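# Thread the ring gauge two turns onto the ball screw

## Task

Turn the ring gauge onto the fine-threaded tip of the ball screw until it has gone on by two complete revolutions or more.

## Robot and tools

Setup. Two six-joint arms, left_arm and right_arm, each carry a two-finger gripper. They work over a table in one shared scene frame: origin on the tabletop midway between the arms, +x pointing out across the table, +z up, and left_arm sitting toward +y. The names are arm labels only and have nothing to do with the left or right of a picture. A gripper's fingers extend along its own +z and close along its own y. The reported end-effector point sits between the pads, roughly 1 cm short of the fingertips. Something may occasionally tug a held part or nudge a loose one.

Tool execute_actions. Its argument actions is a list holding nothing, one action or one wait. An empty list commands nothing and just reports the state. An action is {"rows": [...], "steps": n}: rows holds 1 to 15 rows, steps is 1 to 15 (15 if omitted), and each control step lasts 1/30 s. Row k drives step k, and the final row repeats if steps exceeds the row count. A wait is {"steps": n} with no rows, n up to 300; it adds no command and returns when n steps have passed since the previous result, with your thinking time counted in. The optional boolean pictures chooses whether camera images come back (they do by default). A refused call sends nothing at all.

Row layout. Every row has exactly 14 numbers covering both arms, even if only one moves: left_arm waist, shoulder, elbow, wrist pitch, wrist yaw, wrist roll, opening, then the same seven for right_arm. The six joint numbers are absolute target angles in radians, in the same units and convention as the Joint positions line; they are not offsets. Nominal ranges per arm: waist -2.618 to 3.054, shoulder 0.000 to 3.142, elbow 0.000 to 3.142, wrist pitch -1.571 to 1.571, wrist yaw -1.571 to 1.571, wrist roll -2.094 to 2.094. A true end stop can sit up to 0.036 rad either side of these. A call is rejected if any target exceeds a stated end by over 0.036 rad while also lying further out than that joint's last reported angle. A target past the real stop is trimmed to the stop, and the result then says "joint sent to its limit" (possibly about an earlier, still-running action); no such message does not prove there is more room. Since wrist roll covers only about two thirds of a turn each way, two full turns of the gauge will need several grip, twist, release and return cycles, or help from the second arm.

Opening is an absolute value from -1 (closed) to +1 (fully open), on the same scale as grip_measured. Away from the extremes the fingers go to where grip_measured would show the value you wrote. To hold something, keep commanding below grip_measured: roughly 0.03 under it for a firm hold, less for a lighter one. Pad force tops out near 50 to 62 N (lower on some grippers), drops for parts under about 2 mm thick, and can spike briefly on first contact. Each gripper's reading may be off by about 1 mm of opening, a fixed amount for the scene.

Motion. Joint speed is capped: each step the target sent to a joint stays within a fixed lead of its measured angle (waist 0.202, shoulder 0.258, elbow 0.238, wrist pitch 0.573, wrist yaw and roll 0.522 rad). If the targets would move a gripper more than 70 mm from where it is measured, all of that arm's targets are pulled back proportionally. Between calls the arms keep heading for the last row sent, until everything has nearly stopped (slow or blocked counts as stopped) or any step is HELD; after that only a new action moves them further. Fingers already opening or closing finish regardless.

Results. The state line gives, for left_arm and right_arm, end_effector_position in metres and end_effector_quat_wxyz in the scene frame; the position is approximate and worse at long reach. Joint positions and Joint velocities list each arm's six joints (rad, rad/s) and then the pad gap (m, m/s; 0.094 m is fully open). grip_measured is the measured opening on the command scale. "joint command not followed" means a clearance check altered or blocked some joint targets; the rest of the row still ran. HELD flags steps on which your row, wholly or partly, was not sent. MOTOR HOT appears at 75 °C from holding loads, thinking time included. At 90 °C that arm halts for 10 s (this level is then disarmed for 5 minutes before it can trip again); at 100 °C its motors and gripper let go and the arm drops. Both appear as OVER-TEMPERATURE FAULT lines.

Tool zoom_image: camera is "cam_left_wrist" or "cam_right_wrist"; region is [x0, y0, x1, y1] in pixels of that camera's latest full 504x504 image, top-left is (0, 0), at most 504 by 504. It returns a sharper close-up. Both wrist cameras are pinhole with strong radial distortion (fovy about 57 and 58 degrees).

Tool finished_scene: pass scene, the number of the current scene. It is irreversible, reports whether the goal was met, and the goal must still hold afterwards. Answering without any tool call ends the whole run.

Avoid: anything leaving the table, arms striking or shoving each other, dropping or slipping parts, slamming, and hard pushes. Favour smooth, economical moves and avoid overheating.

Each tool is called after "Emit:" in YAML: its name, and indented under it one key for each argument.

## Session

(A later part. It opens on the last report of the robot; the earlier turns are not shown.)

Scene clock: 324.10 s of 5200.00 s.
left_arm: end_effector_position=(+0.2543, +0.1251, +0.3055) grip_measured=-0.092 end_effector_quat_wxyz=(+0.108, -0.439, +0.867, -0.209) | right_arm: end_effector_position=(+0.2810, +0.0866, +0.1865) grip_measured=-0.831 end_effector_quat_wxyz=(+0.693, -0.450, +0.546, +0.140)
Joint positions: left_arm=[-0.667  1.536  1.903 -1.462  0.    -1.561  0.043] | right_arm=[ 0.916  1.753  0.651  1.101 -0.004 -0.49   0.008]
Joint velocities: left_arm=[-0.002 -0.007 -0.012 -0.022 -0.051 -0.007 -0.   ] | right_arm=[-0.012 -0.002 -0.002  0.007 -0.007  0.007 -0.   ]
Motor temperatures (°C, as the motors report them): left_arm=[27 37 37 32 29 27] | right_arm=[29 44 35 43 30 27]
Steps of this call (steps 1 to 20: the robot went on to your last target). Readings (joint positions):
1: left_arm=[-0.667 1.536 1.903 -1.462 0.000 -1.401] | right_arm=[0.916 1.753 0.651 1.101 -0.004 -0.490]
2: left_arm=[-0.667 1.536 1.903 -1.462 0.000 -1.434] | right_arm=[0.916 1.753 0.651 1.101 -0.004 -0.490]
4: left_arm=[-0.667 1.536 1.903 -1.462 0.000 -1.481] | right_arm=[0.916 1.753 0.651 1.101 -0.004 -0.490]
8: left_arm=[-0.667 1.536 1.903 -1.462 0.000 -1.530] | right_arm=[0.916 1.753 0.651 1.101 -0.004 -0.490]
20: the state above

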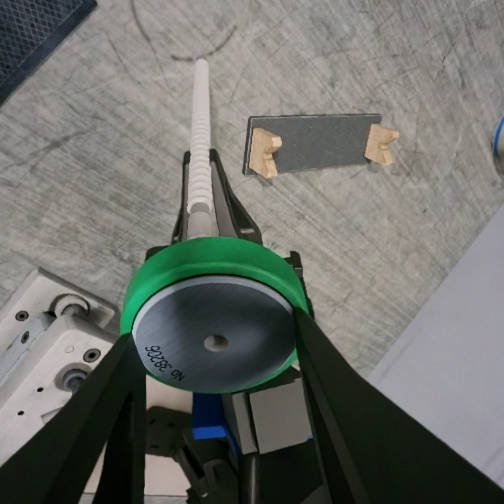

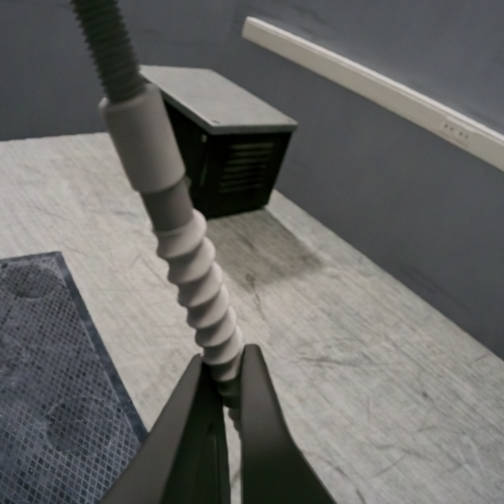

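Emit:
execute_actions:
  actions:
    - {"rows":[[-0.68,1.50,1.87,-1.427,0,-1.571,-0.11,0.91,1.727,0.64,1.128,0,-0.50,-0.87]],"steps":15}
  pictures: false

Emit:
execute_actions:
  actions:
    - {"rows":[[-0.68,1.50,1.87,-1.427,0,0,-0.11,0.91,1.727,0.64,1.128,0,-0.50,-0.87]],"steps":15}
  pictures: false

Emit:
execute_actions:
  actions:
    - {"steps":20}

Emit:
execute_actions:
  actions:
    - {"rows":[[-0.68,1.50,1.87,-1.427,0,1.571,-0.11,0.91,1.727,0.64,1.128,0,-0.50,-0.87]],"steps":15}
  pictures: false

Emit:
execute_actions:
  actions:
    - {"steps":20}

Scene clock: 337.67 s of 5200.00 s.
left_arm: end_effector_position=(+0.2523, +0.1242, +0.3004) grip_measured=-0.092 end_effector_quat_wxyz=(+0.105, -0.438, +0.869, -0.205) | right_arm: end_effector_position=(+0.2810, +0.0866, +0.1865) grip_measured=-0.831 end_effector_quat_wxyz=(+0.693, -0.450, +0.546, +0.140)
Joint positions: left_arm=[-0.672  1.532  1.881 -1.456  0.001 -1.563  0.043] | right_arm=[ 0.916  1.753  0.651  1.101 -0.004 -0.49   0.008]
Joint velocities: left_arm=[-0.007 -0.022  0.002 -0.066 -0.037 -0.037 -0.   ] | right_arm=[ 0.002  0.022 -0.002  0.037 -0.037 -0.037 -0.001]
Motor temperatures (°C, as the motors report them): left_arm=[27 36 37 32 29 27] | right_arm=[29 44 35 43 30 27]
Steps of this call (steps 1 to 15: the robot went on to your last target; steps 16 to 90: nothing new was sent; then 10.07 s passed at rest; steps 91 to 105: all 15 steps of this action). Readings (joint positions):
91: left_arm=[-0.667 1.535 1.900 -1.460 0.000 -1.563] | right_arm=[0.916 1.753 0.651 1.101 -0.004 -0.490]
92: left_arm=[-0.669 1.533 1.894 -1.457 0.000 -1.563] | right_arm=[0.916 1.753 0.651 1.101 -0.004 -0.490]
94: left_arm=[-0.671 1.532 1.886 -1.456 0.000 -1.563] | right_arm=[0.916 1.753 0.651 1.101 -0.004 -0.490]
98: left_arm=[-0.672 1.532 1.881 -1.456 0.001 -1.563] | right_arm=[0.916 1.753 0.651 1.101 -0.004 -0.490]
105: the state above

Scene clock: 338.17 s of 5200.00 s.
left_arm: end_effector_position=(+0.2524, +0.1241, +0.3005) grip_measured=-0.092 end_effector_quat_wxyz=(+0.210, +0.204, +0.951, -0.094) | right_arm: end_effector_position=(+0.2810, +0.0866, +0.1865) grip_measured=-0.831 end_effector_quat_wxyz=(+0.693, -0.450, +0.546, +0.140)
Joint positions: left_arm=[-0.672  1.532  1.881 -1.455  0.001 -0.207  0.043] | right_arm=[ 0.916  1.753  0.651  1.101 -0.004 -0.49   0.008]
Joint velocities: left_arm=[ 0.007 -0.012 -0.002  0.022 -0.125  1.282 -0.001] | right_arm=[-0.002 -0.027  0.007  0.022 -0.022  0.022  0.001]
Motor temperatures (°C, as the motors report them): left_arm=[27 37 37 32 29 27] | right_arm=[29 44 35 43 30 27]
Steps of this call (steps 1 to 15: all 15 steps of this action). Readings (joint positions):
1: left_arm=[-0.672 1.532 1.881 -1.456 0.001 -1.480] | right_arm=[0.916 1.753 0.651 1.101 -0.004 -0.490]
2: left_arm=[-0.672 1.532 1.881 -1.455 0.001 -1.380] | right_arm=[0.916 1.753 0.651 1.101 -0.004 -0.490]
4: left_arm=[-0.672 1.532 1.881 -1.455 0.001 -1.183] | right_arm=[0.916 1.753 0.651 1.101 -0.004 -0.490]
8: left_arm=[-0.672 1.532 1.881 -1.455 0.001 -0.787] | right_arm=[0.916 1.753 0.651 1.101 -0.004 -0.490]
15: the state above

Scene clock: 338.83 s of 5200.00 s.
left_arm: end_effector_position=(+0.2524, +0.1241, +0.3005) grip_measured=-0.092 end_effector_quat_wxyz=(+0.219, +0.295, +0.927, -0.073) | right_arm: end_effector_position=(+0.2810, +0.0866, +0.1865) grip_measured=-0.831 end_effector_quat_wxyz=(+0.693, -0.450, +0.546, +0.140)
Joint positions: left_arm=[-0.672  1.532  1.881 -1.455  0.001 -0.013  0.043] | right_arm=[ 0.916  1.753  0.651  1.101 -0.004 -0.49   0.008]
Joint velocities: left_arm=[ 0.002 -0.007  0.002  0.051  0.007  0.066 -0.   ] | right_arm=[-0.007 -0.012 -0.002 -0.022 -0.022 -0.007  0.   ]
Motor temperatures (°C, as the motors report them): left_arm=[27 37 37 32 29 27] | right_arm=[29 44 35 43 30 27]
Steps of this call (steps 1 to 20: the robot went on to your last target). Readings (joint positions):
1: left_arm=[-0.672 1.532 1.881 -1.455 0.001 -0.167] | right_arm=[0.916 1.753 0.651 1.101 -0.004 -0.490]
2: left_arm=[-0.672 1.532 1.881 -1.455 0.001 -0.135] | right_arm=[0.916 1.753 0.651 1.101 -0.004 -0.490]
4: left_arm=[-0.672 1.532 1.881 -1.455 0.001 -0.090] | right_arm=[0.916 1.753 0.651 1.101 -0.004 -0.490]
8: left_arm=[-0.672 1.532 1.881 -1.455 0.001 -0.043] | right_arm=[0.916 1.753 0.651 1.101 -0.004 -0.490]
20: the state above

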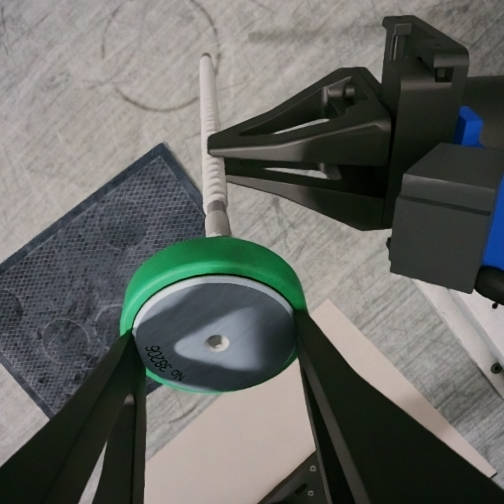

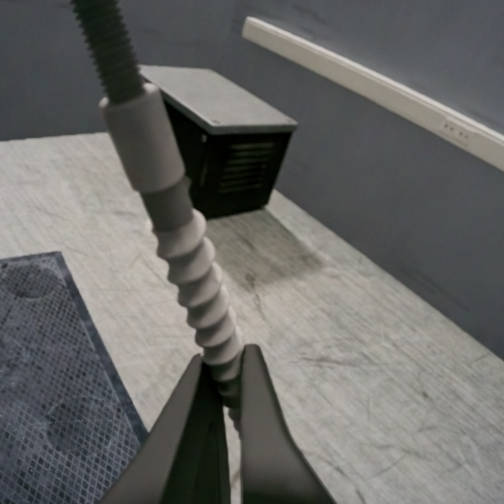

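Scene clock: 339.33 s of 5200.00 s.
left_arm: end_effector_position=(+0.2524, +0.1240, +0.3005) grip_measured=-0.092 end_effector_quat_wxyz=(+0.215, +0.816, +0.529, +0.082) | right_arm: end_effector_position=(+0.2810, +0.0866, +0.1865) grip_measured=-0.831 end_effector_quat_wxyz=(+0.693, -0.450, +0.546, +0.140)
Joint positions: left_arm=[-0.673  1.532  1.881 -1.455  0.001  1.361  0.043] | right_arm=[ 0.916  1.753  0.651  1.101 -0.004 -0.49   0.008]
Joint velocities: left_arm=[ 0.007 -0.012  0.007  0.022 -0.007  1.37  -0.   ] | right_arm=[-0.017 -0.007 -0.007  0.051 -0.007 -0.037 -0.001]
Motor temperatures (°C, as the motors report them): left_arm=[27 37 37 32 29 27] | right_arm=[29 44 35 43 30 27]
Steps of this call (steps 1 to 15: all 15 steps of this action). Readings (joint positions):
1: left_arm=[-0.672 1.532 1.881 -1.455 0.001 0.071] | right_arm=[0.916 1.753 0.651 1.101 -0.004 -0.490]
2: left_arm=[-0.672 1.532 1.881 -1.455 0.001 0.171] | right_arm=[0.916 1.753 0.651 1.101 -0.004 -0.490]
4: left_arm=[-0.673 1.532 1.881 -1.455 0.001 0.370] | right_arm=[0.916 1.753 0.651 1.101 -0.004 -0.490]
8: left_arm=[-0.673 1.532 1.881 -1.455 0.001 0.770] | right_arm=[0.916 1.753 0.651 1.101 -0.004 -0.490]
15: the state above

Scene clock: 340.00 s of 5200.00 s.
left_arm: end_effector_position=(+0.2525, +0.1240, +0.3006) grip_measured=-0.092 end_effector_quat_wxyz=(+0.206, +0.865, +0.446, +0.103) | right_arm: end_effector_position=(+0.2810, +0.0866, +0.1865) grip_measured=-0.831 end_effector_quat_wxyz=(+0.693, -0.450, +0.546, +0.140)
Joint positions: left_arm=[-0.673  1.532  1.881 -1.455  0.001  1.561  0.043] | right_arm=[ 0.916  1.753  0.651  1.101 -0.004 -0.49   0.008]
Joint velocities: left_arm=[ 0.022  0.012 -0.012 -0.007 -0.007  0.007 -0.001] | right_arm=[-0.012 -0.017  0.002  0.007 -0.007 -0.022 -0.001]
Motor temperatures (°C, as the motors report them): left_arm=[27 37 36 32 29 27] | right_arm=[29 44 35 43 30 27]
Steps of this call (steps 1 to 20: the robot went on to your last target). Readings (joint positions):
1: left_arm=[-0.673 1.532 1.881 -1.455 0.001 1.402] | right_arm=[0.916 1.753 0.651 1.101 -0.004 -0.490]
2: left_arm=[-0.673 1.532 1.881 -1.455 0.001 1.434] | right_arm=[0.916 1.753 0.651 1.101 -0.004 -0.490]
4: left_arm=[-0.673 1.532 1.881 -1.455 0.001 1.481] | right_arm=[0.916 1.753 0.651 1.101 -0.004 -0.490]
8: left_arm=[-0.673 1.532 1.881 -1.455 0.001 1.530] | right_arm=[0.916 1.753 0.651 1.101 -0.004 -0.490]
20: the state above

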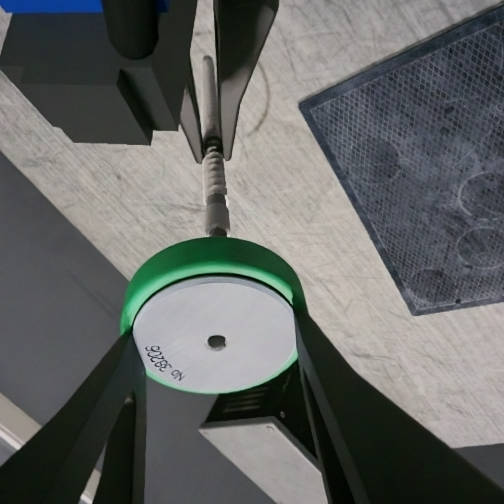

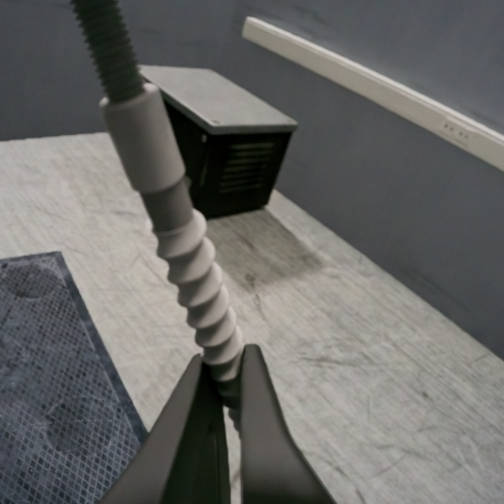

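Emit:
execute_actions:
  actions:
    - {"rows":[[-0.68,1.485,1.85,-1.41,0,0.5,-0.11,0.91,1.727,0.64,1.128,0,-0.50,-0.87],[-0.68,1.485,1.83,-1.39,0,0.5,-0.11,0.91,1.727,0.64,1.128,0,-0.50,-0.87],[-0.68,1.485,1.815,-1.38,0,0.5,-0.11,0.91,1.727,0.64,1.128,0,-0.50,-0.87]],"steps":10}
  pictures: false

Emit:
execute_actions:
  actions:
    - {"rows":[[-0.68,1.485,1.815,-1.38,0,0,-0.11,0.91,1.727,0.64,1.128,0,-0.50,-0.87]],"steps":15}

Scene clock: 347.43 s of 5200.00 s.
left_arm: end_effector_position=(+0.2525, +0.1242, +0.2932) grip_measured=-0.092 end_effector_quat_wxyz=(+0.230, +0.602, +0.764, +0.009) | right_arm: end_effector_position=(+0.2819, +0.0858, +0.1846) grip_measured=-0.831 end_effector_quat_wxyz=(+0.691, -0.450, +0.549, +0.137)
Joint positions: left_arm=[-0.673  1.514  1.83  -1.421 -0.001  0.706  0.043] | right_arm=[ 0.916  1.753  0.651  1.094  0.002 -0.491  0.008]
Joint velocities: left_arm=[-0.012  0.007  0.002  0.081 -0.066 -1.297 -0.   ] | right_arm=[-0.002 -0.007 -0.007 -0.051  0.037  0.022 -0.   ]
Motor temperatures (°C, as the motors report them): left_arm=[27 38 35 33 29 27] | right_arm=[29 45 35 44 30 27]
Steps of this call (steps 1 to 15: the robot went on to your last target; steps 16 to 90: nothing new was sent; then 4.10 s passed at rest; steps 91 to 100: all 10 steps of this action). Readings (joint positions):
91: left_arm=[-0.673 1.530 1.876 -1.451 0.000 1.480] | right_arm=[0.916 1.753 0.651 1.101 -0.004 -0.490]
92: left_arm=[-0.673 1.524 1.866 -1.443 0.000 1.380] | right_arm=[0.916 1.753 0.651 1.101 -0.004 -0.490]
94: left_arm=[-0.673 1.515 1.843 -1.430 -0.000 1.183] | right_arm=[0.916 1.753 0.651 1.101 -0.004 -0.490]
98: left_arm=[-0.673 1.514 1.830 -1.422 -0.001 0.816] | right_arm=[0.916 1.753 0.651 1.094 0.000 -0.491]
100: the state above

Scene clock: 347.93 s of 5200.00 s.
left_arm: end_effector_position=(+0.2528, +0.1239, +0.2934) grip_measured=-0.092 end_effector_quat_wxyz=(+0.222, +0.319, +0.919, -0.067) | right_arm: end_effector_position=(+0.2821, +0.0857, +0.1846) grip_measured=-0.831 end_effector_quat_wxyz=(+0.691, -0.450, +0.549, +0.137)
Joint positions: left_arm=[-0.673  1.514  1.83  -1.419 -0.     0.039  0.043] | right_arm=[ 0.916  1.753  0.651  1.094  0.004 -0.491  0.008]
Joint velocities: left_arm=[-0.022 -0.007  0.002 -0.022 -0.007 -0.125 -0.   ] | right_arm=[-0.002  0.007 -0.002 -0.022  0.022 -0.037 -0.   ]
Motor temperatures (°C, as the motors report them): left_arm=[27 38 35 33 29 27] | right_arm=[29 45 35 44 30 27]
Steps of this call (steps 1 to 15: all 15 steps of this action). Readings (joint positions):
1: left_arm=[-0.673 1.514 1.830 -1.421 -0.001 0.615] | right_arm=[0.916 1.753 0.651 1.094 0.003 -0.491]
2: left_arm=[-0.673 1.514 1.830 -1.421 -0.001 0.516] | right_arm=[0.916 1.753 0.651 1.094 0.003 -0.491]
4: left_arm=[-0.673 1.514 1.830 -1.420 -0.001 0.336] | right_arm=[0.916 1.753 0.651 1.094 0.004 -0.491]
8: left_arm=[-0.673 1.514 1.830 -1.419 -0.001 0.144] | right_arm=[0.916 1.753 0.651 1.094 0.004 -0.491]
15: the state above

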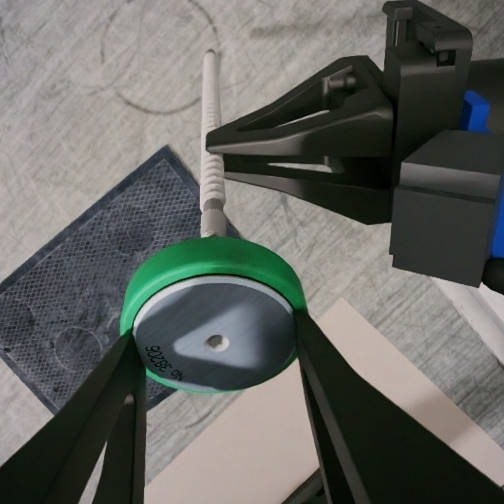

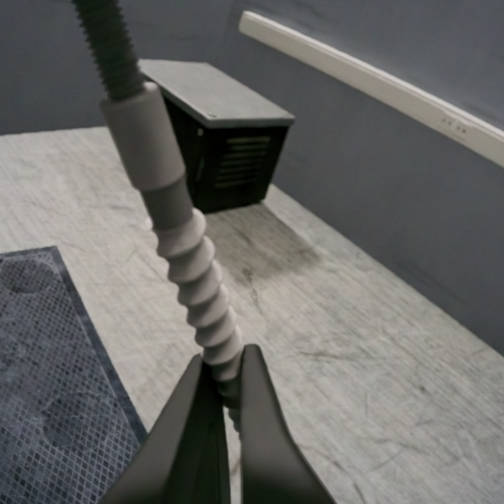

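Emit:
execute_actions:
  actions:
    - {"rows":[[-0.68,1.485,1.815,-1.38,0,1.571,-0.11,0.91,1.727,0.64,1.128,0,-0.50,-0.87]],"steps":15}
  pictures: false

Emit:
execute_actions:
  actions:
    - {"steps":15}

Scene clock: 352.50 s of 5200.00 s.
left_arm: end_effector_position=(+0.2549, +0.1227, +0.2947) grip_measured=-0.092 end_effector_quat_wxyz=(+0.220, +0.818, +0.525, +0.087) | right_arm: end_effector_position=(+0.2821, +0.0857, +0.1846) grip_measured=-0.831 end_effector_quat_wxyz=(+0.691, -0.450, +0.549, +0.137)
Joint positions: left_arm=[-0.673  1.514  1.83  -1.408 -0.002  1.371  0.043] | right_arm=[ 0.916  1.753  0.651  1.094  0.004 -0.491  0.008]
Joint velocities: left_arm=[ 0.002  0.012 -0.007  0.066 -0.081  1.297  0.   ] | right_arm=[ 0.002 -0.017 -0.012 -0.007  0.037 -0.022 -0.   ]
Motor temperatures (°C, as the motors report them): left_arm=[27 38 34 33 29 27] | right_arm=[29 45 35 44 30 27]
Steps of this call (steps 1 to 30: the robot went on to your last target; steps 31 to 90: nothing new was sent; then 1.07 s passed at rest; steps 91 to 105: all 15 steps of this action). Readings (joint positions):
91: left_arm=[-0.673 1.514 1.830 -1.419 -0.000 0.095] | right_arm=[0.916 1.753 0.651 1.094 0.004 -0.491]
92: left_arm=[-0.673 1.514 1.830 -1.418 -0.000 0.195] | right_arm=[0.916 1.753 0.651 1.094 0.004 -0.491]
94: left_arm=[-0.673 1.514 1.830 -1.418 -0.000 0.395] | right_arm=[0.916 1.753 0.651 1.094 0.004 -0.491]
98: left_arm=[-0.673 1.514 1.830 -1.414 -0.001 0.794] | right_arm=[0.916 1.753 0.651 1.094 0.004 -0.491]
105: the state above

Scene clock: 353.00 s of 5200.00 s.
left_arm: end_effector_position=(+0.2553, +0.1224, +0.2949) grip_measured=-0.092 end_effector_quat_wxyz=(+0.212, +0.862, +0.447, +0.107) | right_arm: end_effector_position=(+0.2821, +0.0857, +0.1846) grip_measured=-0.831 end_effector_quat_wxyz=(+0.691, -0.450, +0.549, +0.137)
Joint positions: left_arm=[-0.673  1.514  1.83  -1.406 -0.002  1.556  0.043] | right_arm=[ 0.916  1.753  0.651  1.094  0.004 -0.491  0.008]
Joint velocities: left_arm=[-0.012  0.002  0.017 -0.022  0.022 -0.007 -0.   ] | right_arm=[-0.012 -0.012  0.002 -0.022 -0.007  0.022  0.001]
Motor temperatures (°C, as the motors report them): left_arm=[27 39 34 33 29 27] | right_arm=[29 45 35 44 30 27]
Steps of this call (steps 1 to 15: the robot went on to your last target). Readings (joint positions):
1: left_arm=[-0.673 1.514 1.830 -1.408 -0.002 1.410] | right_arm=[0.916 1.753 0.651 1.094 0.004 -0.491]
2: left_arm=[-0.673 1.514 1.830 -1.407 -0.002 1.441] | right_arm=[0.916 1.753 0.651 1.094 0.004 -0.491]
4: left_arm=[-0.673 1.514 1.830 -1.406 -0.002 1.485] | right_arm=[0.916 1.753 0.651 1.094 0.004 -0.491]
8: left_arm=[-0.673 1.514 1.830 -1.406 -0.002 1.531] | right_arm=[0.916 1.753 0.651 1.094 0.004 -0.491]
15: the state above

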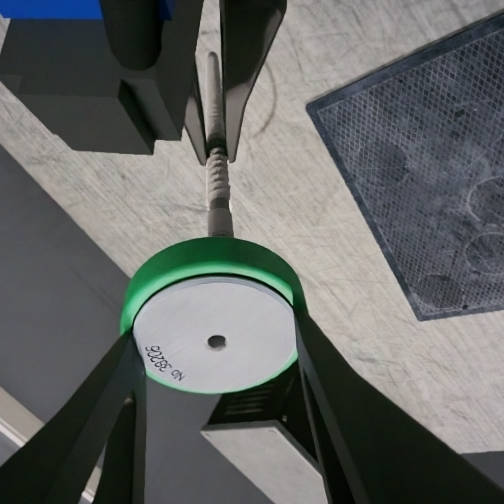

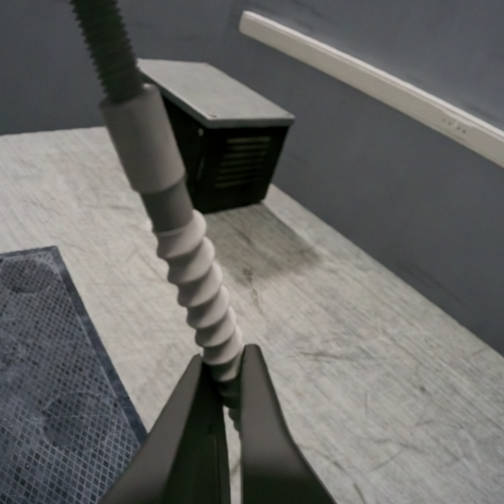

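Emit:
execute_actions:
  actions:
    - {"rows":[[-0.68,1.485,1.815,-1.435,0,1.571,-0.11,0.91,1.727,0.64,1.128,0,-0.50,-0.87]],"steps":15}

Scene clock: 356.57 s of 5200.00 s.
left_arm: end_effector_position=(+0.2510, +0.1256, +0.2922) grip_measured=-0.092 end_effector_quat_wxyz=(+0.202, +0.866, +0.445, +0.103) | right_arm: end_effector_position=(+0.2821, +0.0857, +0.1846) grip_measured=-0.831 end_effector_quat_wxyz=(+0.691, -0.451, +0.549, +0.136)
Joint positions: left_arm=[-0.673  1.514  1.83  -1.43  -0.002  1.563  0.043] | right_arm=[ 0.916  1.753  0.651  1.094  0.004 -0.493  0.008]
Joint velocities: left_arm=[-0.002 -0.012 -0.012 -0.066  0.007 -0.007 -0.   ] | right_arm=[-0.002 -0.002 -0.017 -0.022 -0.007 -0.037 -0.   ]
Motor temperatures (°C, as the motors report them): left_arm=[27 39 34 33 29 27] | right_arm=[29 45 35 45 30 27]
Steps of this call (steps 1 to 15: the robot went on to your last target; steps 16 to 90: nothing new was sent; then 0.07 s passed at rest; steps 91 to 105: all 15 steps of this action). Readings (joint positions):
91: left_arm=[-0.673 1.514 1.830 -1.408 -0.002 1.563] | right_arm=[0.916 1.753 0.651 1.094 0.004 -0.491]
92: left_arm=[-0.673 1.514 1.830 -1.411 -0.002 1.563] | right_arm=[0.916 1.753 0.651 1.094 0.004 -0.492]
94: left_arm=[-0.673 1.514 1.830 -1.419 -0.002 1.563] | right_arm=[0.916 1.753 0.651 1.094 0.004 -0.492]
98: left_arm=[-0.673 1.514 1.830 -1.427 -0.002 1.563] | right_arm=[0.916 1.753 0.651 1.094 0.004 -0.493]
105: the state above

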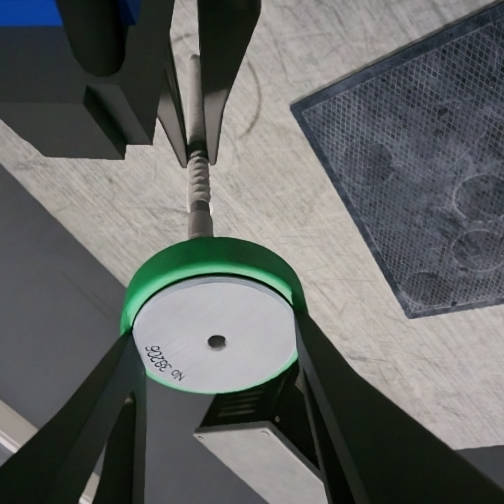

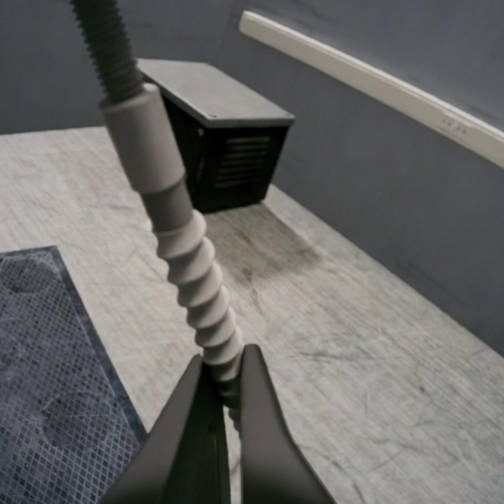

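Emit:
execute_actions:
  actions:
    - {"rows":[[-0.68,1.485,1.815,-1.39,0,1.571,-0.11,0.91,1.727,0.64,1.128,0,-0.50,-0.87],[-0.68,1.485,1.815,-1.39,0,1.571,-0.11,0.91,1.727,0.64,1.128,0,-0.50,-0.87],[-0.68,1.485,1.815,-1.39,0,1.571,-0.11,0.91,1.727,0.64,1.128,0,-0.50,-0.87],[-0.68,1.485,1.815,-1.39,0,1.571,-0.11,0.91,1.727,0.64,1.128,0,-0.50,-0.87],[-0.68,1.485,1.815,-1.39,0,1.571,-0.11,0.91,1.727,0.64,1.128,0,-0.50,-0.87],[-0.68,1.485,1.815,-1.41,0,1.571,-0.11,0.91,1.727,0.64,1.128,0,-0.50,-0.87]],"steps":12}

Scene clock: 360.30 s of 5200.00 s.
left_arm: end_effector_position=(+0.2514, +0.1253, +0.2925) grip_measured=-0.092 end_effector_quat_wxyz=(+0.203, +0.866, +0.445, +0.103) | right_arm: end_effector_position=(+0.2822, +0.0857, +0.1846) grip_measured=-0.831 end_effector_quat_wxyz=(+0.691, -0.451, +0.549, +0.136)
Joint positions: left_arm=[-0.673  1.514  1.83  -1.427 -0.002  1.563  0.043] | right_arm=[ 0.916  1.753  0.651  1.094  0.004 -0.493  0.008]
Joint velocities: left_arm=[ 0.007 -0.007  0.012 -0.022 -0.007 -0.007  0.   ] | right_arm=[ 0.002 -0.007  0.002 -0.066 -0.037 -0.066  0.   ]
Motor temperatures (°C, as the motors report them): left_arm=[27 39 33 33 29 27] | right_arm=[29 45 35 45 30 27]
Steps of this call (steps 1 to 15: the robot went on to your last target; steps 16 to 90: nothing new was sent; then 0.33 s passed at rest; steps 91 to 102: all 12 steps of this action). Readings (joint positions):
91: left_arm=[-0.673 1.514 1.830 -1.429 -0.002 1.563] | right_arm=[0.916 1.753 0.651 1.094 0.004 -0.493]
92: left_arm=[-0.673 1.514 1.830 -1.428 -0.002 1.563] | right_arm=[0.916 1.753 0.651 1.094 0.004 -0.493]
94: left_arm=[-0.673 1.514 1.830 -1.427 -0.002 1.563] | right_arm=[0.916 1.753 0.651 1.094 0.004 -0.493]
98: left_arm=[-0.673 1.514 1.830 -1.427 -0.002 1.563] | right_arm=[0.916 1.753 0.651 1.094 0.004 -0.493]
102: the state above

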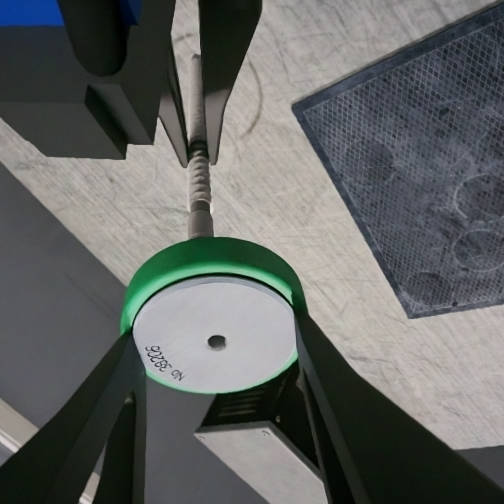

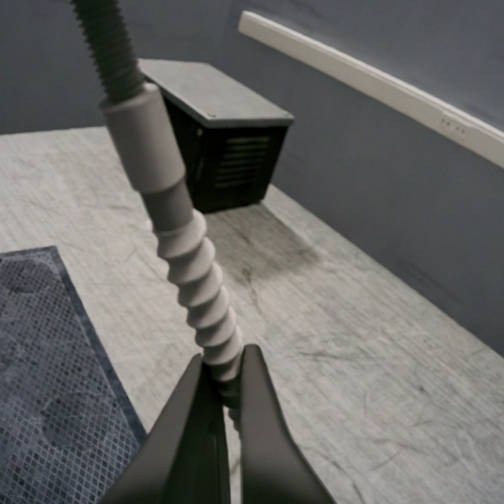

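Emit:
execute_actions:
  actions:
    - {"rows":[[-0.68,1.485,1.815,-1.385,0,1.2,-0.11,0.91,1.727,0.64,1.128,0,-0.50,-0.87],[-0.68,1.485,1.815,-1.385,0,1.2,-0.11,0.91,1.727,0.64,1.128,0,-0.50,-0.87],[-0.68,1.485,1.815,-1.385,0,1.2,-0.11,0.91,1.727,0.64,1.128,0,-0.50,-0.87],[-0.68,1.485,1.815,-1.385,0,1.2,-0.11,0.91,1.727,0.64,1.128,0,-0.50,-0.87],[-0.68,1.485,1.815,-1.385,0,1.2,-0.11,0.91,1.727,0.64,1.128,0,-0.50,-0.87],[-0.68,1.485,1.815,-1.385,0,1.571,-0.11,0.91,1.727,0.64,1.128,0,-0.50,-0.87]],"steps":15}

Scene clock: 366.43 s of 5200.00 s.
left_arm: end_effector_position=(+0.2528, +0.1244, +0.2933) grip_measured=-0.092 end_effector_quat_wxyz=(+0.207, +0.860, +0.456, +0.102) | right_arm: end_effector_position=(+0.2822, +0.0856, +0.1846) grip_measured=-0.831 end_effector_quat_wxyz=(+0.691, -0.451, +0.549, +0.136)
Joint positions: left_arm=[-0.673  1.514  1.83  -1.42  -0.003  1.537  0.043] | right_arm=[ 0.916  1.753  0.651  1.094  0.004 -0.493  0.008]
Joint velocities: left_arm=[ 0.007 -0.012 -0.007 -0.037  0.007  0.168 -0.   ] | right_arm=[-0.012  0.012  0.007  0.007 -0.095 -0.037  0.001]
Motor temperatures (°C, as the motors report them): left_arm=[27 39 33 33 29 27] | right_arm=[29 45 35 45 30 27]
Steps of this call (steps 1 to 15: the robot went on to your last target; steps 16 to 90: nothing new was sent; then 2.63 s passed at rest; steps 91 to 105: all 15 steps of this action). Readings (joint positions):
91: left_arm=[-0.673 1.514 1.830 -1.427 -0.003 1.506] | right_arm=[0.916 1.753 0.651 1.094 0.004 -0.493]
92: left_arm=[-0.673 1.514 1.830 -1.426 -0.003 1.447] | right_arm=[0.916 1.753 0.651 1.094 0.004 -0.493]
94: left_arm=[-0.673 1.514 1.830 -1.424 -0.003 1.362] | right_arm=[0.916 1.753 0.651 1.094 0.004 -0.493]
98: left_arm=[-0.673 1.514 1.830 -1.421 -0.003 1.437] | right_arm=[0.916 1.753 0.651 1.094 0.004 -0.493]
105: the state above

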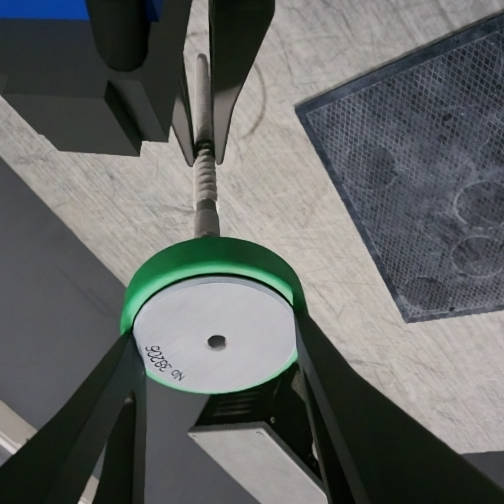

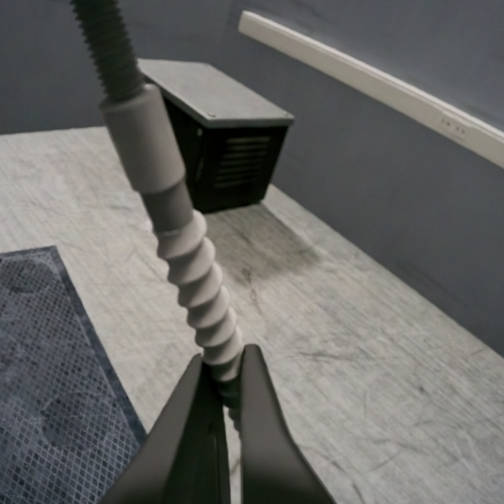

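Emit:
execute_actions:
  actions:
    - {"rows":[[-0.68,1.485,1.815,-1.385,0,1.2,-0.11,0.91,1.727,0.64,1.128,0,-0.50,-0.87],[-0.68,1.485,1.815,-1.385,0,1.2,-0.11,0.91,1.727,0.64,1.128,0,-0.50,-0.87],[-0.68,1.485,1.815,-1.385,0,1.2,-0.11,0.91,1.727,0.64,1.128,0,-0.50,-0.87],[-0.68,1.485,1.815,-1.385,0,1.2,-0.11,0.91,1.727,0.64,1.128,0,-0.50,-0.87],[-0.68,1.485,1.815,-1.385,0,1.2,-0.11,0.91,1.727,0.64,1.128,0,-0.50,-0.87],[-0.68,1.485,1.815,-1.385,0,1.571,-0.11,0.91,1.727,0.64,1.128,0,-0.50,-0.87]],"steps":15}

Scene clock: 373.10 s of 5200.00 s.
left_arm: end_effector_position=(+0.2533, +0.1240, +0.2936) grip_measured=-0.092 end_effector_quat_wxyz=(+0.208, +0.859, +0.456, +0.103) | right_arm: end_effector_position=(+0.2822, +0.0856, +0.1846) grip_measured=-0.831 end_effector_quat_wxyz=(+0.691, -0.451, +0.549, +0.136)
Joint positions: left_arm=[-0.673  1.514  1.83  -1.417 -0.003  1.537  0.043] | right_arm=[ 0.916  1.753  0.651  1.094  0.004 -0.493  0.008]
Joint velocities: left_arm=[ 0.022  0.002 -0.002  0.037 -0.022  0.168  0.001] | right_arm=[ 0.007 -0.007 -0.017 -0.037 -0.022  0.095  0.   ]
Motor temperatures (°C, as the motors report them): left_arm=[27 39 33 33 29 27] | right_arm=[29 45 35 45 30 27]
Steps of this call (steps 1 to 30: the robot went on to your last target; steps 31 to 90: nothing new was sent; then 3.17 s passed at rest; steps 91 to 105: all 15 steps of this action). Readings (joint positions):
91: left_arm=[-0.673 1.514 1.830 -1.420 -0.003 1.506] | right_arm=[0.916 1.753 0.651 1.094 0.004 -0.493]
92: left_arm=[-0.673 1.514 1.830 -1.419 -0.003 1.447] | right_arm=[0.916 1.753 0.651 1.094 0.004 -0.493]
94: left_arm=[-0.673 1.514 1.830 -1.419 -0.003 1.362] | right_arm=[0.916 1.753 0.651 1.094 0.004 -0.493]
98: left_arm=[-0.673 1.514 1.830 -1.418 -0.003 1.437] | right_arm=[0.916 1.753 0.651 1.094 0.004 -0.493]
105: the state above

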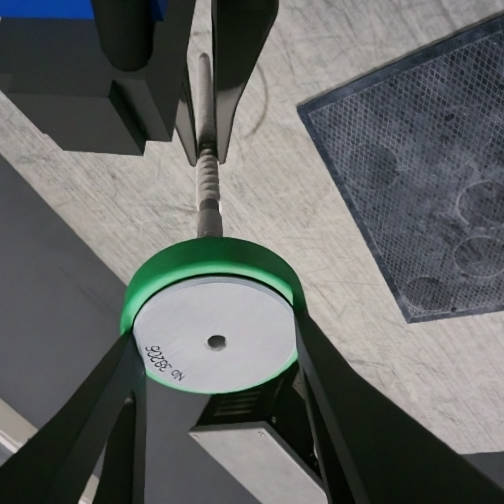

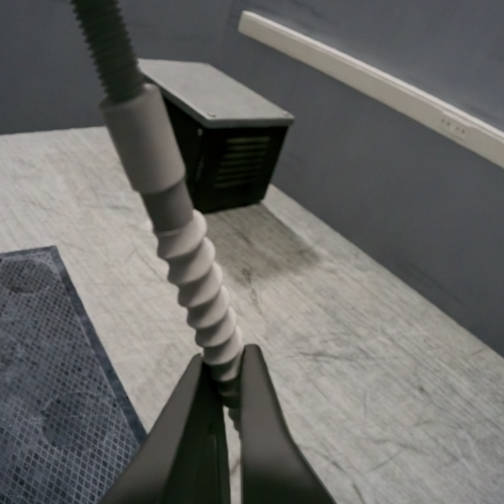

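Emit:
execute_actions:
  actions: []

Scene clock: 385.83 s of 5200.00 s.
left_arm: end_effector_position=(+0.2534, +0.1239, +0.2937) grip_measured=-0.092 end_effector_quat_wxyz=(+0.207, +0.865, +0.444, +0.106) | right_arm: end_effector_position=(+0.2822, +0.0856, +0.1846) grip_measured=-0.831 end_effector_quat_wxyz=(+0.691, -0.451, +0.549, +0.136)
Joint positions: left_arm=[-0.673  1.514  1.83  -1.417 -0.003  1.563  0.043] | right_arm=[ 0.916  1.753  0.651  1.094  0.004 -0.493  0.008]
Joint velocities: left_arm=[ 0.002  0.002 -0.002 -0.051 -0.037  0.022  0.001] | right_arm=[ 0.012 -0.017 -0.007 -0.022 -0.007  0.022  0.   ]
Motor temperatures (°C, as the motors report them): left_arm=[27 39 33 34 29 27] | right_arm=[29 45 35 46 30 27]
Steps of this call (steps 1 to 30: the robot went on to your last target; steps 31 to 90: nothing new was sent; then 9.73 s passed at rest). Readings (joint positions):
1: left_arm=[-0.673 1.514 1.830 -1.417 -0.003 1.542] | right_arm=[0.916 1.753 0.651 1.094 0.004 -0.493]
2: left_arm=[-0.673 1.514 1.830 -1.417 -0.003 1.547] | right_arm=[0.916 1.753 0.651 1.094 0.004 -0.493]
4: left_arm=[-0.673 1.514 1.830 -1.417 -0.003 1.552] | right_arm=[0.916 1.753 0.651 1.094 0.004 -0.493]
8: left_arm=[-0.673 1.514 1.830 -1.417 -0.003 1.559] | right_arm=[0.916 1.753 0.651 1.094 0.004 -0.493]
90: the state above
All arms were judged still, so your last target was given up. Only a new action makes them travel on or press farther. Fingers that are still opening or closing keep moving.

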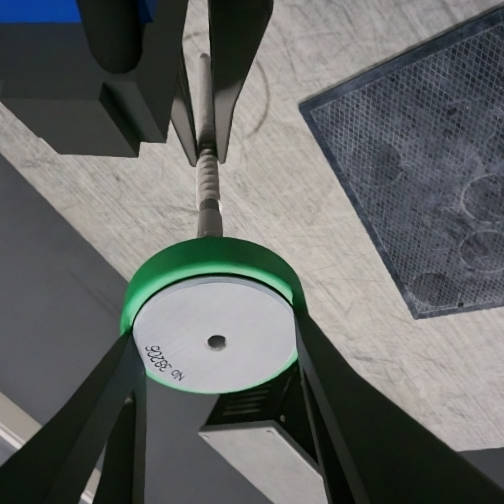

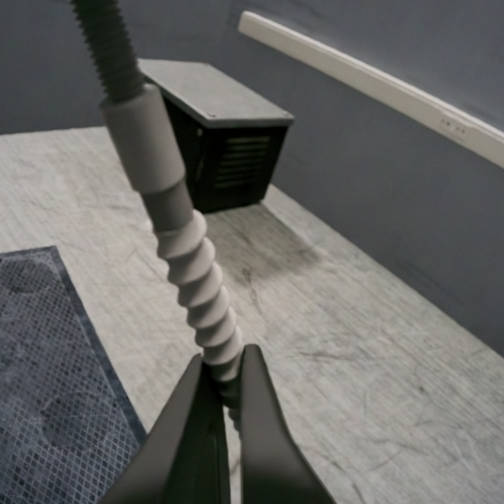

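Emit:
execute_actions:
  actions:
    - {"rows":[[-0.68,1.485,1.81,-1.381,0,1.5,-0.11,0.91,1.727,0.64,1.128,0,-0.5,-0.87],[-0.68,1.485,1.807,-1.378,0,1.43,-0.11,0.91,1.727,0.64,1.128,0,-0.5,-0.87],[-0.68,1.484,1.804,-1.375,0,1.36,-0.11,0.91,1.727,0.64,1.128,0,-0.5,-0.87],[-0.68,1.484,1.801,-1.372,0,1.3,-0.11,0.91,1.727,0.64,1.128,0,-0.5,-0.87],[-0.68,1.484,1.798,-1.369,0,1.25,-0.11,0.91,1.727,0.64,1.128,0,-0.5,-0.87],[-0.68,1.483,1.795,-1.366,0,1.2,-0.11,0.91,1.727,0.64,1.128,0,-0.5,-0.87],[-0.68,1.483,1.792,-1.364,0,1.25,-0.11,0.91,1.727,0.64,1.128,0,-0.5,-0.87],[-0.68,1.483,1.79,-1.363,0,1.3,-0.11,0.91,1.727,0.64,1.128,0,-0.5,-0.87],[-0.68,1.483,1.79,-1.363,0,1.4,-0.11,0.91,1.727,0.64,1.128,0,-0.5,-0.87],[-0.68,1.483,1.79,-1.363,0,1.5,-0.11,0.91,1.727,0.64,1.128,0,-0.5,-0.87],[-0.68,1.483,1.79,-1.363,0,1.57,-0.11,0.91,1.727,0.64,1.128,0,-0.5,-0.87]],"steps":15}

Scene clock: 391.30 s of 5200.00 s.
left_arm: end_effector_position=(+0.2545, +0.1233, +0.2906) grip_measured=-0.092 end_effector_quat_wxyz=(+0.212, +0.851, +0.471, +0.100) | right_arm: end_effector_position=(+0.2828, +0.0851, +0.1821) grip_measured=-0.831 end_effector_quat_wxyz=(+0.688, -0.452, +0.553, +0.133)
Joint positions: left_arm=[-0.673  1.508  1.808 -1.398 -0.004  1.502  0.043] | right_arm=[ 0.916  1.753  0.651  1.083  0.008 -0.493  0.008]
Joint velocities: left_arm=[-0.007 -0.007 -0.002  0.022 -0.022  0.476  0.002] | right_arm=[-0.007 -0.002  0.002 -0.022 -0.037  0.022 -0.001]
Motor temperatures (°C, as the motors report them): left_arm=[27 40 32 34 29 27] | right_arm=[29 46 35 46 30 27]
Steps of this call (steps 1 to 90: nothing new was sent; then 1.97 s passed at rest; steps 91 to 105: all 15 steps of this action). Readings (joint positions):
91: left_arm=[-0.673 1.514 1.830 -1.417 -0.003 1.555] | right_arm=[0.916 1.753 0.651 1.094 0.004 -0.493]
92: left_arm=[-0.673 1.514 1.830 -1.416 -0.003 1.535] | right_arm=[0.916 1.753 0.651 1.094 0.004 -0.493]
94: left_arm=[-0.673 1.513 1.827 -1.414 -0.003 1.469] | right_arm=[0.916 1.753 0.651 1.094 0.005 -0.493]
98: left_arm=[-0.673 1.509 1.813 -1.404 -0.003 1.349] | right_arm=[0.916 1.753 0.651 1.087 0.007 -0.493]
105: the state above

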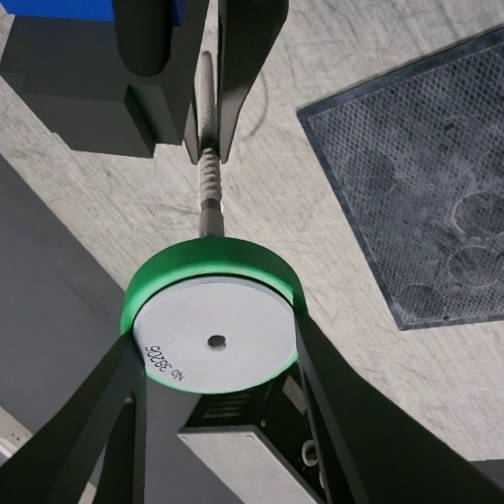

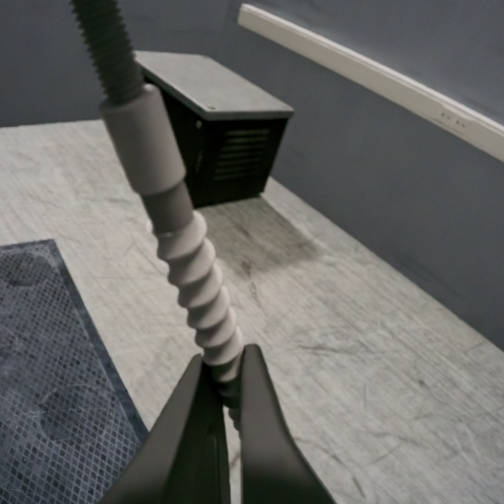

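Emit:
execute_actions:
  actions:
    - {"rows":[[-0.68,1.485,1.83,-1.376,0,1.3,-0.11,0.91,1.727,0.64,1.128,0,-0.5,-0.87],[-0.68,1.485,1.845,-1.385,0,1.0,-0.11,0.91,1.727,0.64,1.128,0,-0.5,-0.87],[-0.68,1.485,1.845,-1.385,0,0.6,-0.11,0.91,1.727,0.64,1.128,0,-0.5,-0.87],[-0.68,1.485,1.845,-1.385,0,0.3,-0.11,0.91,1.727,0.64,1.128,0,-0.5,-0.87],[-0.68,1.485,1.845,-1.385,0,0,-0.11,0.91,1.727,0.64,1.128,0,-0.5,-0.87]],"steps":15}

Emit:
execute_actions:
  actions:
    - {"steps":20}

Scene clock: 400.07 s of 5200.00 s.
left_arm: end_effector_position=(+0.2537, +0.1235, +0.2902) grip_measured=-0.092 end_effector_quat_wxyz=(+0.228, +0.406, +0.884, -0.045) | right_arm: end_effector_position=(+0.2834, +0.0846, +0.1821) grip_measured=-0.831 end_effector_quat_wxyz=(+0.688, -0.451, +0.553, +0.133)
Joint positions: left_arm=[-0.673  1.508  1.808 -1.401 -0.002  0.231  0.043] | right_arm=[ 0.914  1.753  0.651  1.083  0.009 -0.493  0.008]
Joint velocities: left_arm=[-0.032 -0.002  0.002  0.007 -0.037 -1.502  0.   ] | right_arm=[ 0.002  0.002 -0.012 -0.095 -0.066 -0.022  0.001]
Motor temperatures (°C, as the motors report them): left_arm=[27 39 33 34 29 27] | right_arm=[29 46 35 47 30 27]
Steps of this call (steps 1 to 30: the robot went on to your last target; steps 31 to 90: nothing new was sent; then 5.27 s passed at rest; steps 91 to 105: all 15 steps of this action). Readings (joint positions):
91: left_arm=[-0.673 1.508 1.808 -1.397 -0.004 1.521] | right_arm=[0.916 1.753 0.651 1.083 0.009 -0.493]
92: left_arm=[-0.673 1.508 1.808 -1.398 -0.004 1.431] | right_arm=[0.916 1.753 0.651 1.083 0.009 -0.493]
94: left_arm=[-0.673 1.508 1.808 -1.398 -0.004 1.233] | right_arm=[0.914 1.753 0.651 1.083 0.009 -0.493]
98: left_arm=[-0.673 1.508 1.808 -1.400 -0.004 0.837] | right_arm=[0.914 1.753 0.651 1.083 0.009 -0.493]
105: the state above

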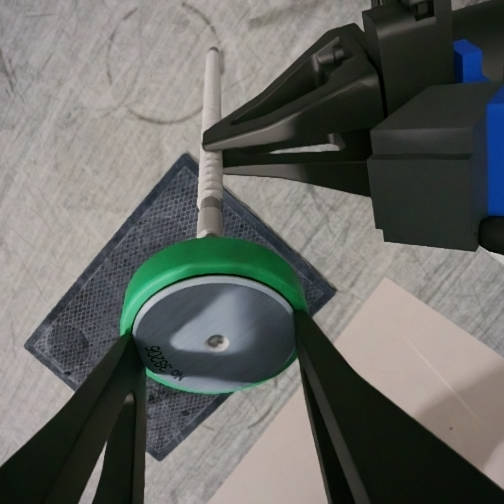

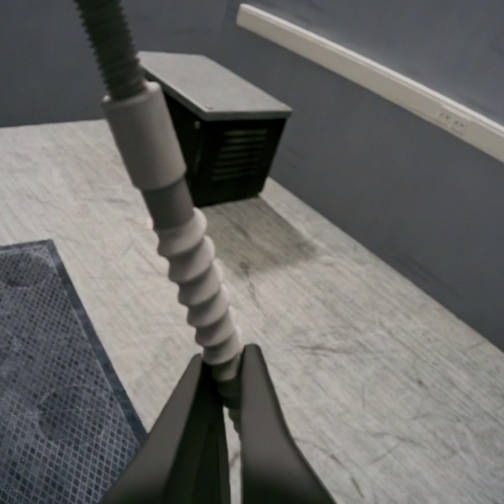

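Scene clock: 400.73 s of 5200.00 s.
left_arm: end_effector_position=(+0.2534, +0.1231, +0.2902) grip_measured=-0.092 end_effector_quat_wxyz=(+0.221, +0.308, +0.923, -0.071) | right_arm: end_effector_position=(+0.2834, +0.0846, +0.1821) grip_measured=-0.831 end_effector_quat_wxyz=(+0.688, -0.451, +0.553, +0.133)
Joint positions: left_arm=[-0.673  1.508  1.808 -1.401  0.001  0.014  0.043] | right_arm=[ 0.914  1.753  0.651  1.083  0.009 -0.493  0.008]
Joint velocities: left_arm=[ 0.007 -0.007 -0.012  0.037 -0.095 -0.022  0.   ] | right_arm=[-0.002 -0.002 -0.002  0.022 -0.022 -0.007  0.001]
Motor temperatures (°C, as the motors report them): left_arm=[27 39 33 34 29 27] | right_arm=[29 46 35 47 30 27]
Steps of this call (steps 1 to 20: the robot went on to your last target). Readings (joint positions):
1: left_arm=[-0.673 1.508 1.808 -1.401 -0.002 0.187] | right_arm=[0.914 1.753 0.651 1.083 0.009 -0.493]
2: left_arm=[-0.673 1.508 1.808 -1.401 -0.001 0.152] | right_arm=[0.914 1.753 0.651 1.083 0.009 -0.493]
4: left_arm=[-0.673 1.508 1.808 -1.401 -0.001 0.101] | right_arm=[0.914 1.753 0.651 1.083 0.009 -0.493]
8: left_arm=[-0.673 1.508 1.808 -1.401 0.000 0.048] | right_arm=[0.914 1.753 0.651 1.083 0.009 -0.493]
20: the state above

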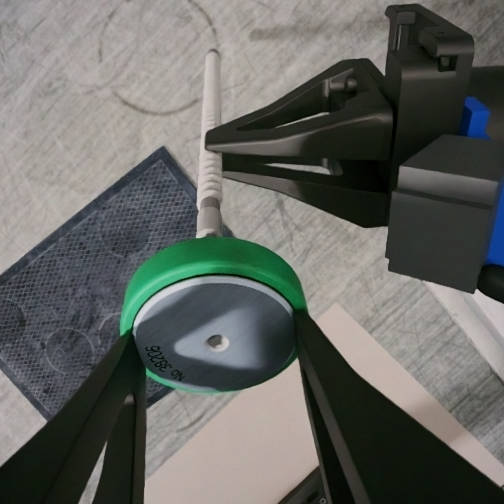

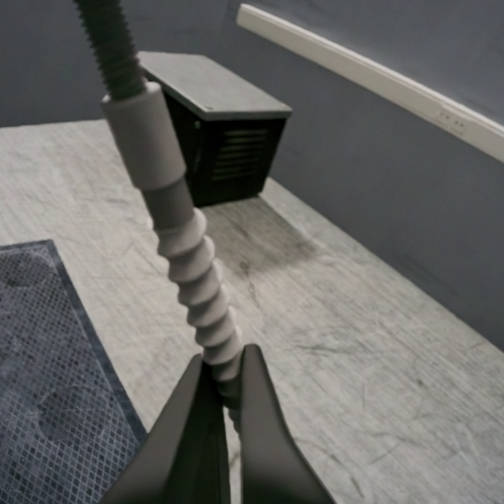

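Emit:
zoom_image:
  camera: "cam_left_wrist"
  region: [160,200,280,380]

Region (160, 200, 280, 380) of cam_left_wrist's 504x504 image, scaled by 2.800, with more detail than that image has.

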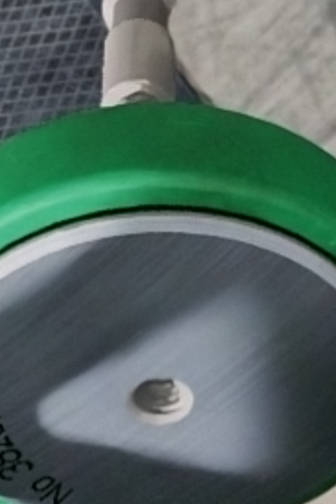

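Emit:
execute_actions:
  actions:
    - {"rows":[[-0.68,1.487,1.87,-1.40,0,-0.3,-0.11,0.91,1.727,0.64,1.128,0,-0.5,-0.87],[-0.68,1.489,1.89,-1.42,0,-0.3,-0.11,0.91,1.727,0.64,1.128,0,-0.5,-0.87],[-0.68,1.491,1.91,-1.44,0,0.0,-0.11,0.91,1.727,0.64,1.128,0,-0.5,-0.87],[-0.68,1.491,1.92,-1.45,0,0.3,-0.11,0.91,1.727,0.64,1.128,0,-0.5,-0.87],[-0.68,1.491,1.92,-1.45,0,0.3,-0.11,0.91,1.727,0.64,1.128,0,-0.5,-0.87],[-0.68,1.491,1.92,-1.45,0,0.3,-0.11,0.91,1.727,0.64,1.128,0,-0.5,-0.87],[-0.68,1.491,1.92,-1.45,0,0,-0.11,0.91,1.727,0.64,1.128,0,-0.5,-0.87]],"steps":15}

Emit:
execute_actions:
  actions:
    - {"steps":25}

Scene clock: 412.90 s of 5200.00 s.
left_arm: end_effector_position=(+0.2481, +0.1267, +0.3082) grip_measured=-0.092 end_effector_quat_wxyz=(+0.230, +0.312, +0.919, -0.073) | right_arm: end_effector_position=(+0.2833, +0.0847, +0.1864) grip_measured=-0.831 end_effector_quat_wxyz=(+0.694, -0.447, +0.548, +0.134)
Joint positions: left_arm=[-0.673  1.508  1.884 -1.459  0.001  0.024  0.043] | right_arm=[ 0.914  1.753  0.651  1.101  0.008 -0.493  0.008]
Joint velocities: left_arm=[-0.022  0.017 -0.002 -0.007 -0.022 -0.037  0.   ] | right_arm=[ 0.007  0.007 -0.007  0.051  0.037 -0.066 -0.   ]
Motor temperatures (°C, as the motors report them): left_arm=[27 39 36 34 29 27] | right_arm=[29 46 35 48 30 27]
Steps of this call (steps 1 to 15: the robot went on to your last target; steps 16 to 90: nothing new was sent; then 8.67 s passed at rest; steps 91 to 105: all 15 steps of this action). Readings (joint positions):
91: left_arm=[-0.673 1.508 1.812 -1.405 0.001 -0.037] | right_arm=[0.914 1.753 0.651 1.084 0.009 -0.493]
92: left_arm=[-0.673 1.508 1.819 -1.410 0.001 -0.088] | right_arm=[0.914 1.753 0.651 1.086 0.009 -0.493]
94: left_arm=[-0.673 1.508 1.846 -1.429 0.001 -0.019] | right_arm=[0.914 1.753 0.651 1.093 0.008 -0.493]
98: left_arm=[-0.673 1.508 1.883 -1.443 0.001 0.071] | right_arm=[0.914 1.753 0.651 1.098 0.008 -0.493]
105: the state above

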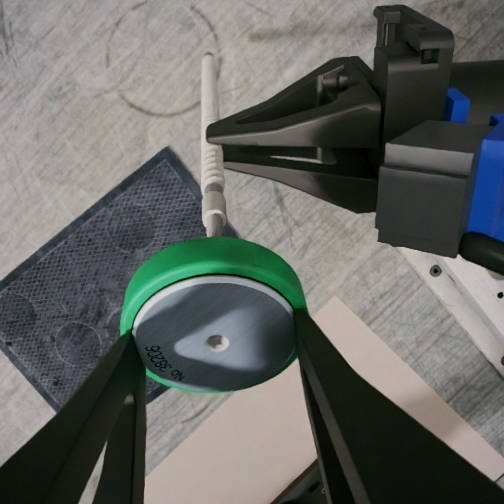

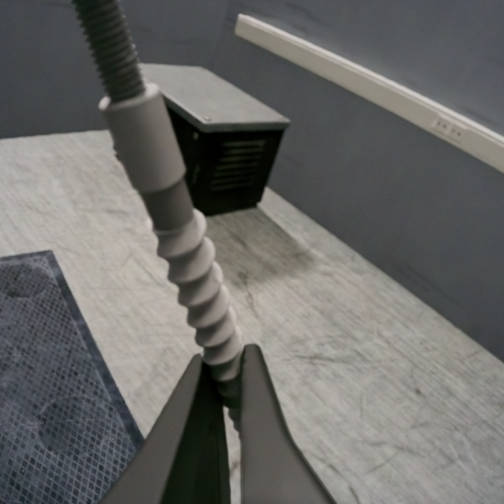

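Scene clock: 413.73 s of 5200.00 s.
left_arm: end_effector_position=(+0.2476, +0.1271, +0.3079) grip_measured=-0.092 end_effector_quat_wxyz=(+0.228, +0.306, +0.921, -0.074) | right_arm: end_effector_position=(+0.2833, +0.0847, +0.1865) grip_measured=-0.831 end_effector_quat_wxyz=(+0.694, -0.447, +0.548, +0.134)
Joint positions: left_arm=[-0.673  1.508  1.884 -1.462  0.001  0.012  0.043] | right_arm=[ 0.914  1.753  0.651  1.101  0.008 -0.493  0.008]
Joint velocities: left_arm=[-0.007  0.002 -0.007  0.007 -0.051 -0.007 -0.001] | right_arm=[-0.002 -0.012  0.007 -0.007 -0.007  0.037  0.   ]
Motor temperatures (°C, as the motors report them): left_arm=[27 39 36 34 29 27] | right_arm=[29 46 35 48 30 27]
Steps of this call (steps 1 to 25: the robot went on to your last target). Readings (joint positions):
1: left_arm=[-0.673 1.508 1.884 -1.459 0.001 0.021] | right_arm=[0.914 1.753 0.651 1.101 0.008 -0.493]
2: left_arm=[-0.673 1.508 1.884 -1.460 0.001 0.019] | right_arm=[0.914 1.753 0.651 1.101 0.008 -0.493]
4: left_arm=[-0.673 1.508 1.884 -1.461 0.001 0.016] | right_arm=[0.914 1.753 0.651 1.101 0.008 -0.493]
8: left_arm=[-0.673 1.508 1.884 -1.461 0.001 0.013] | right_arm=[0.914 1.753 0.651 1.101 0.008 -0.493]
25: the state above

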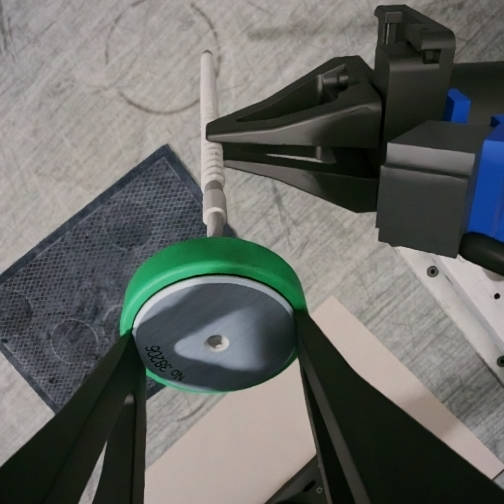

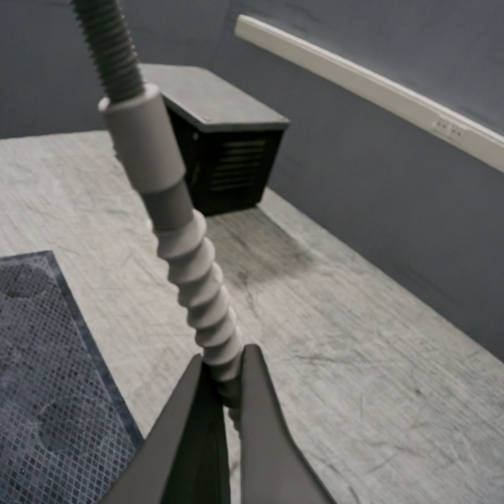

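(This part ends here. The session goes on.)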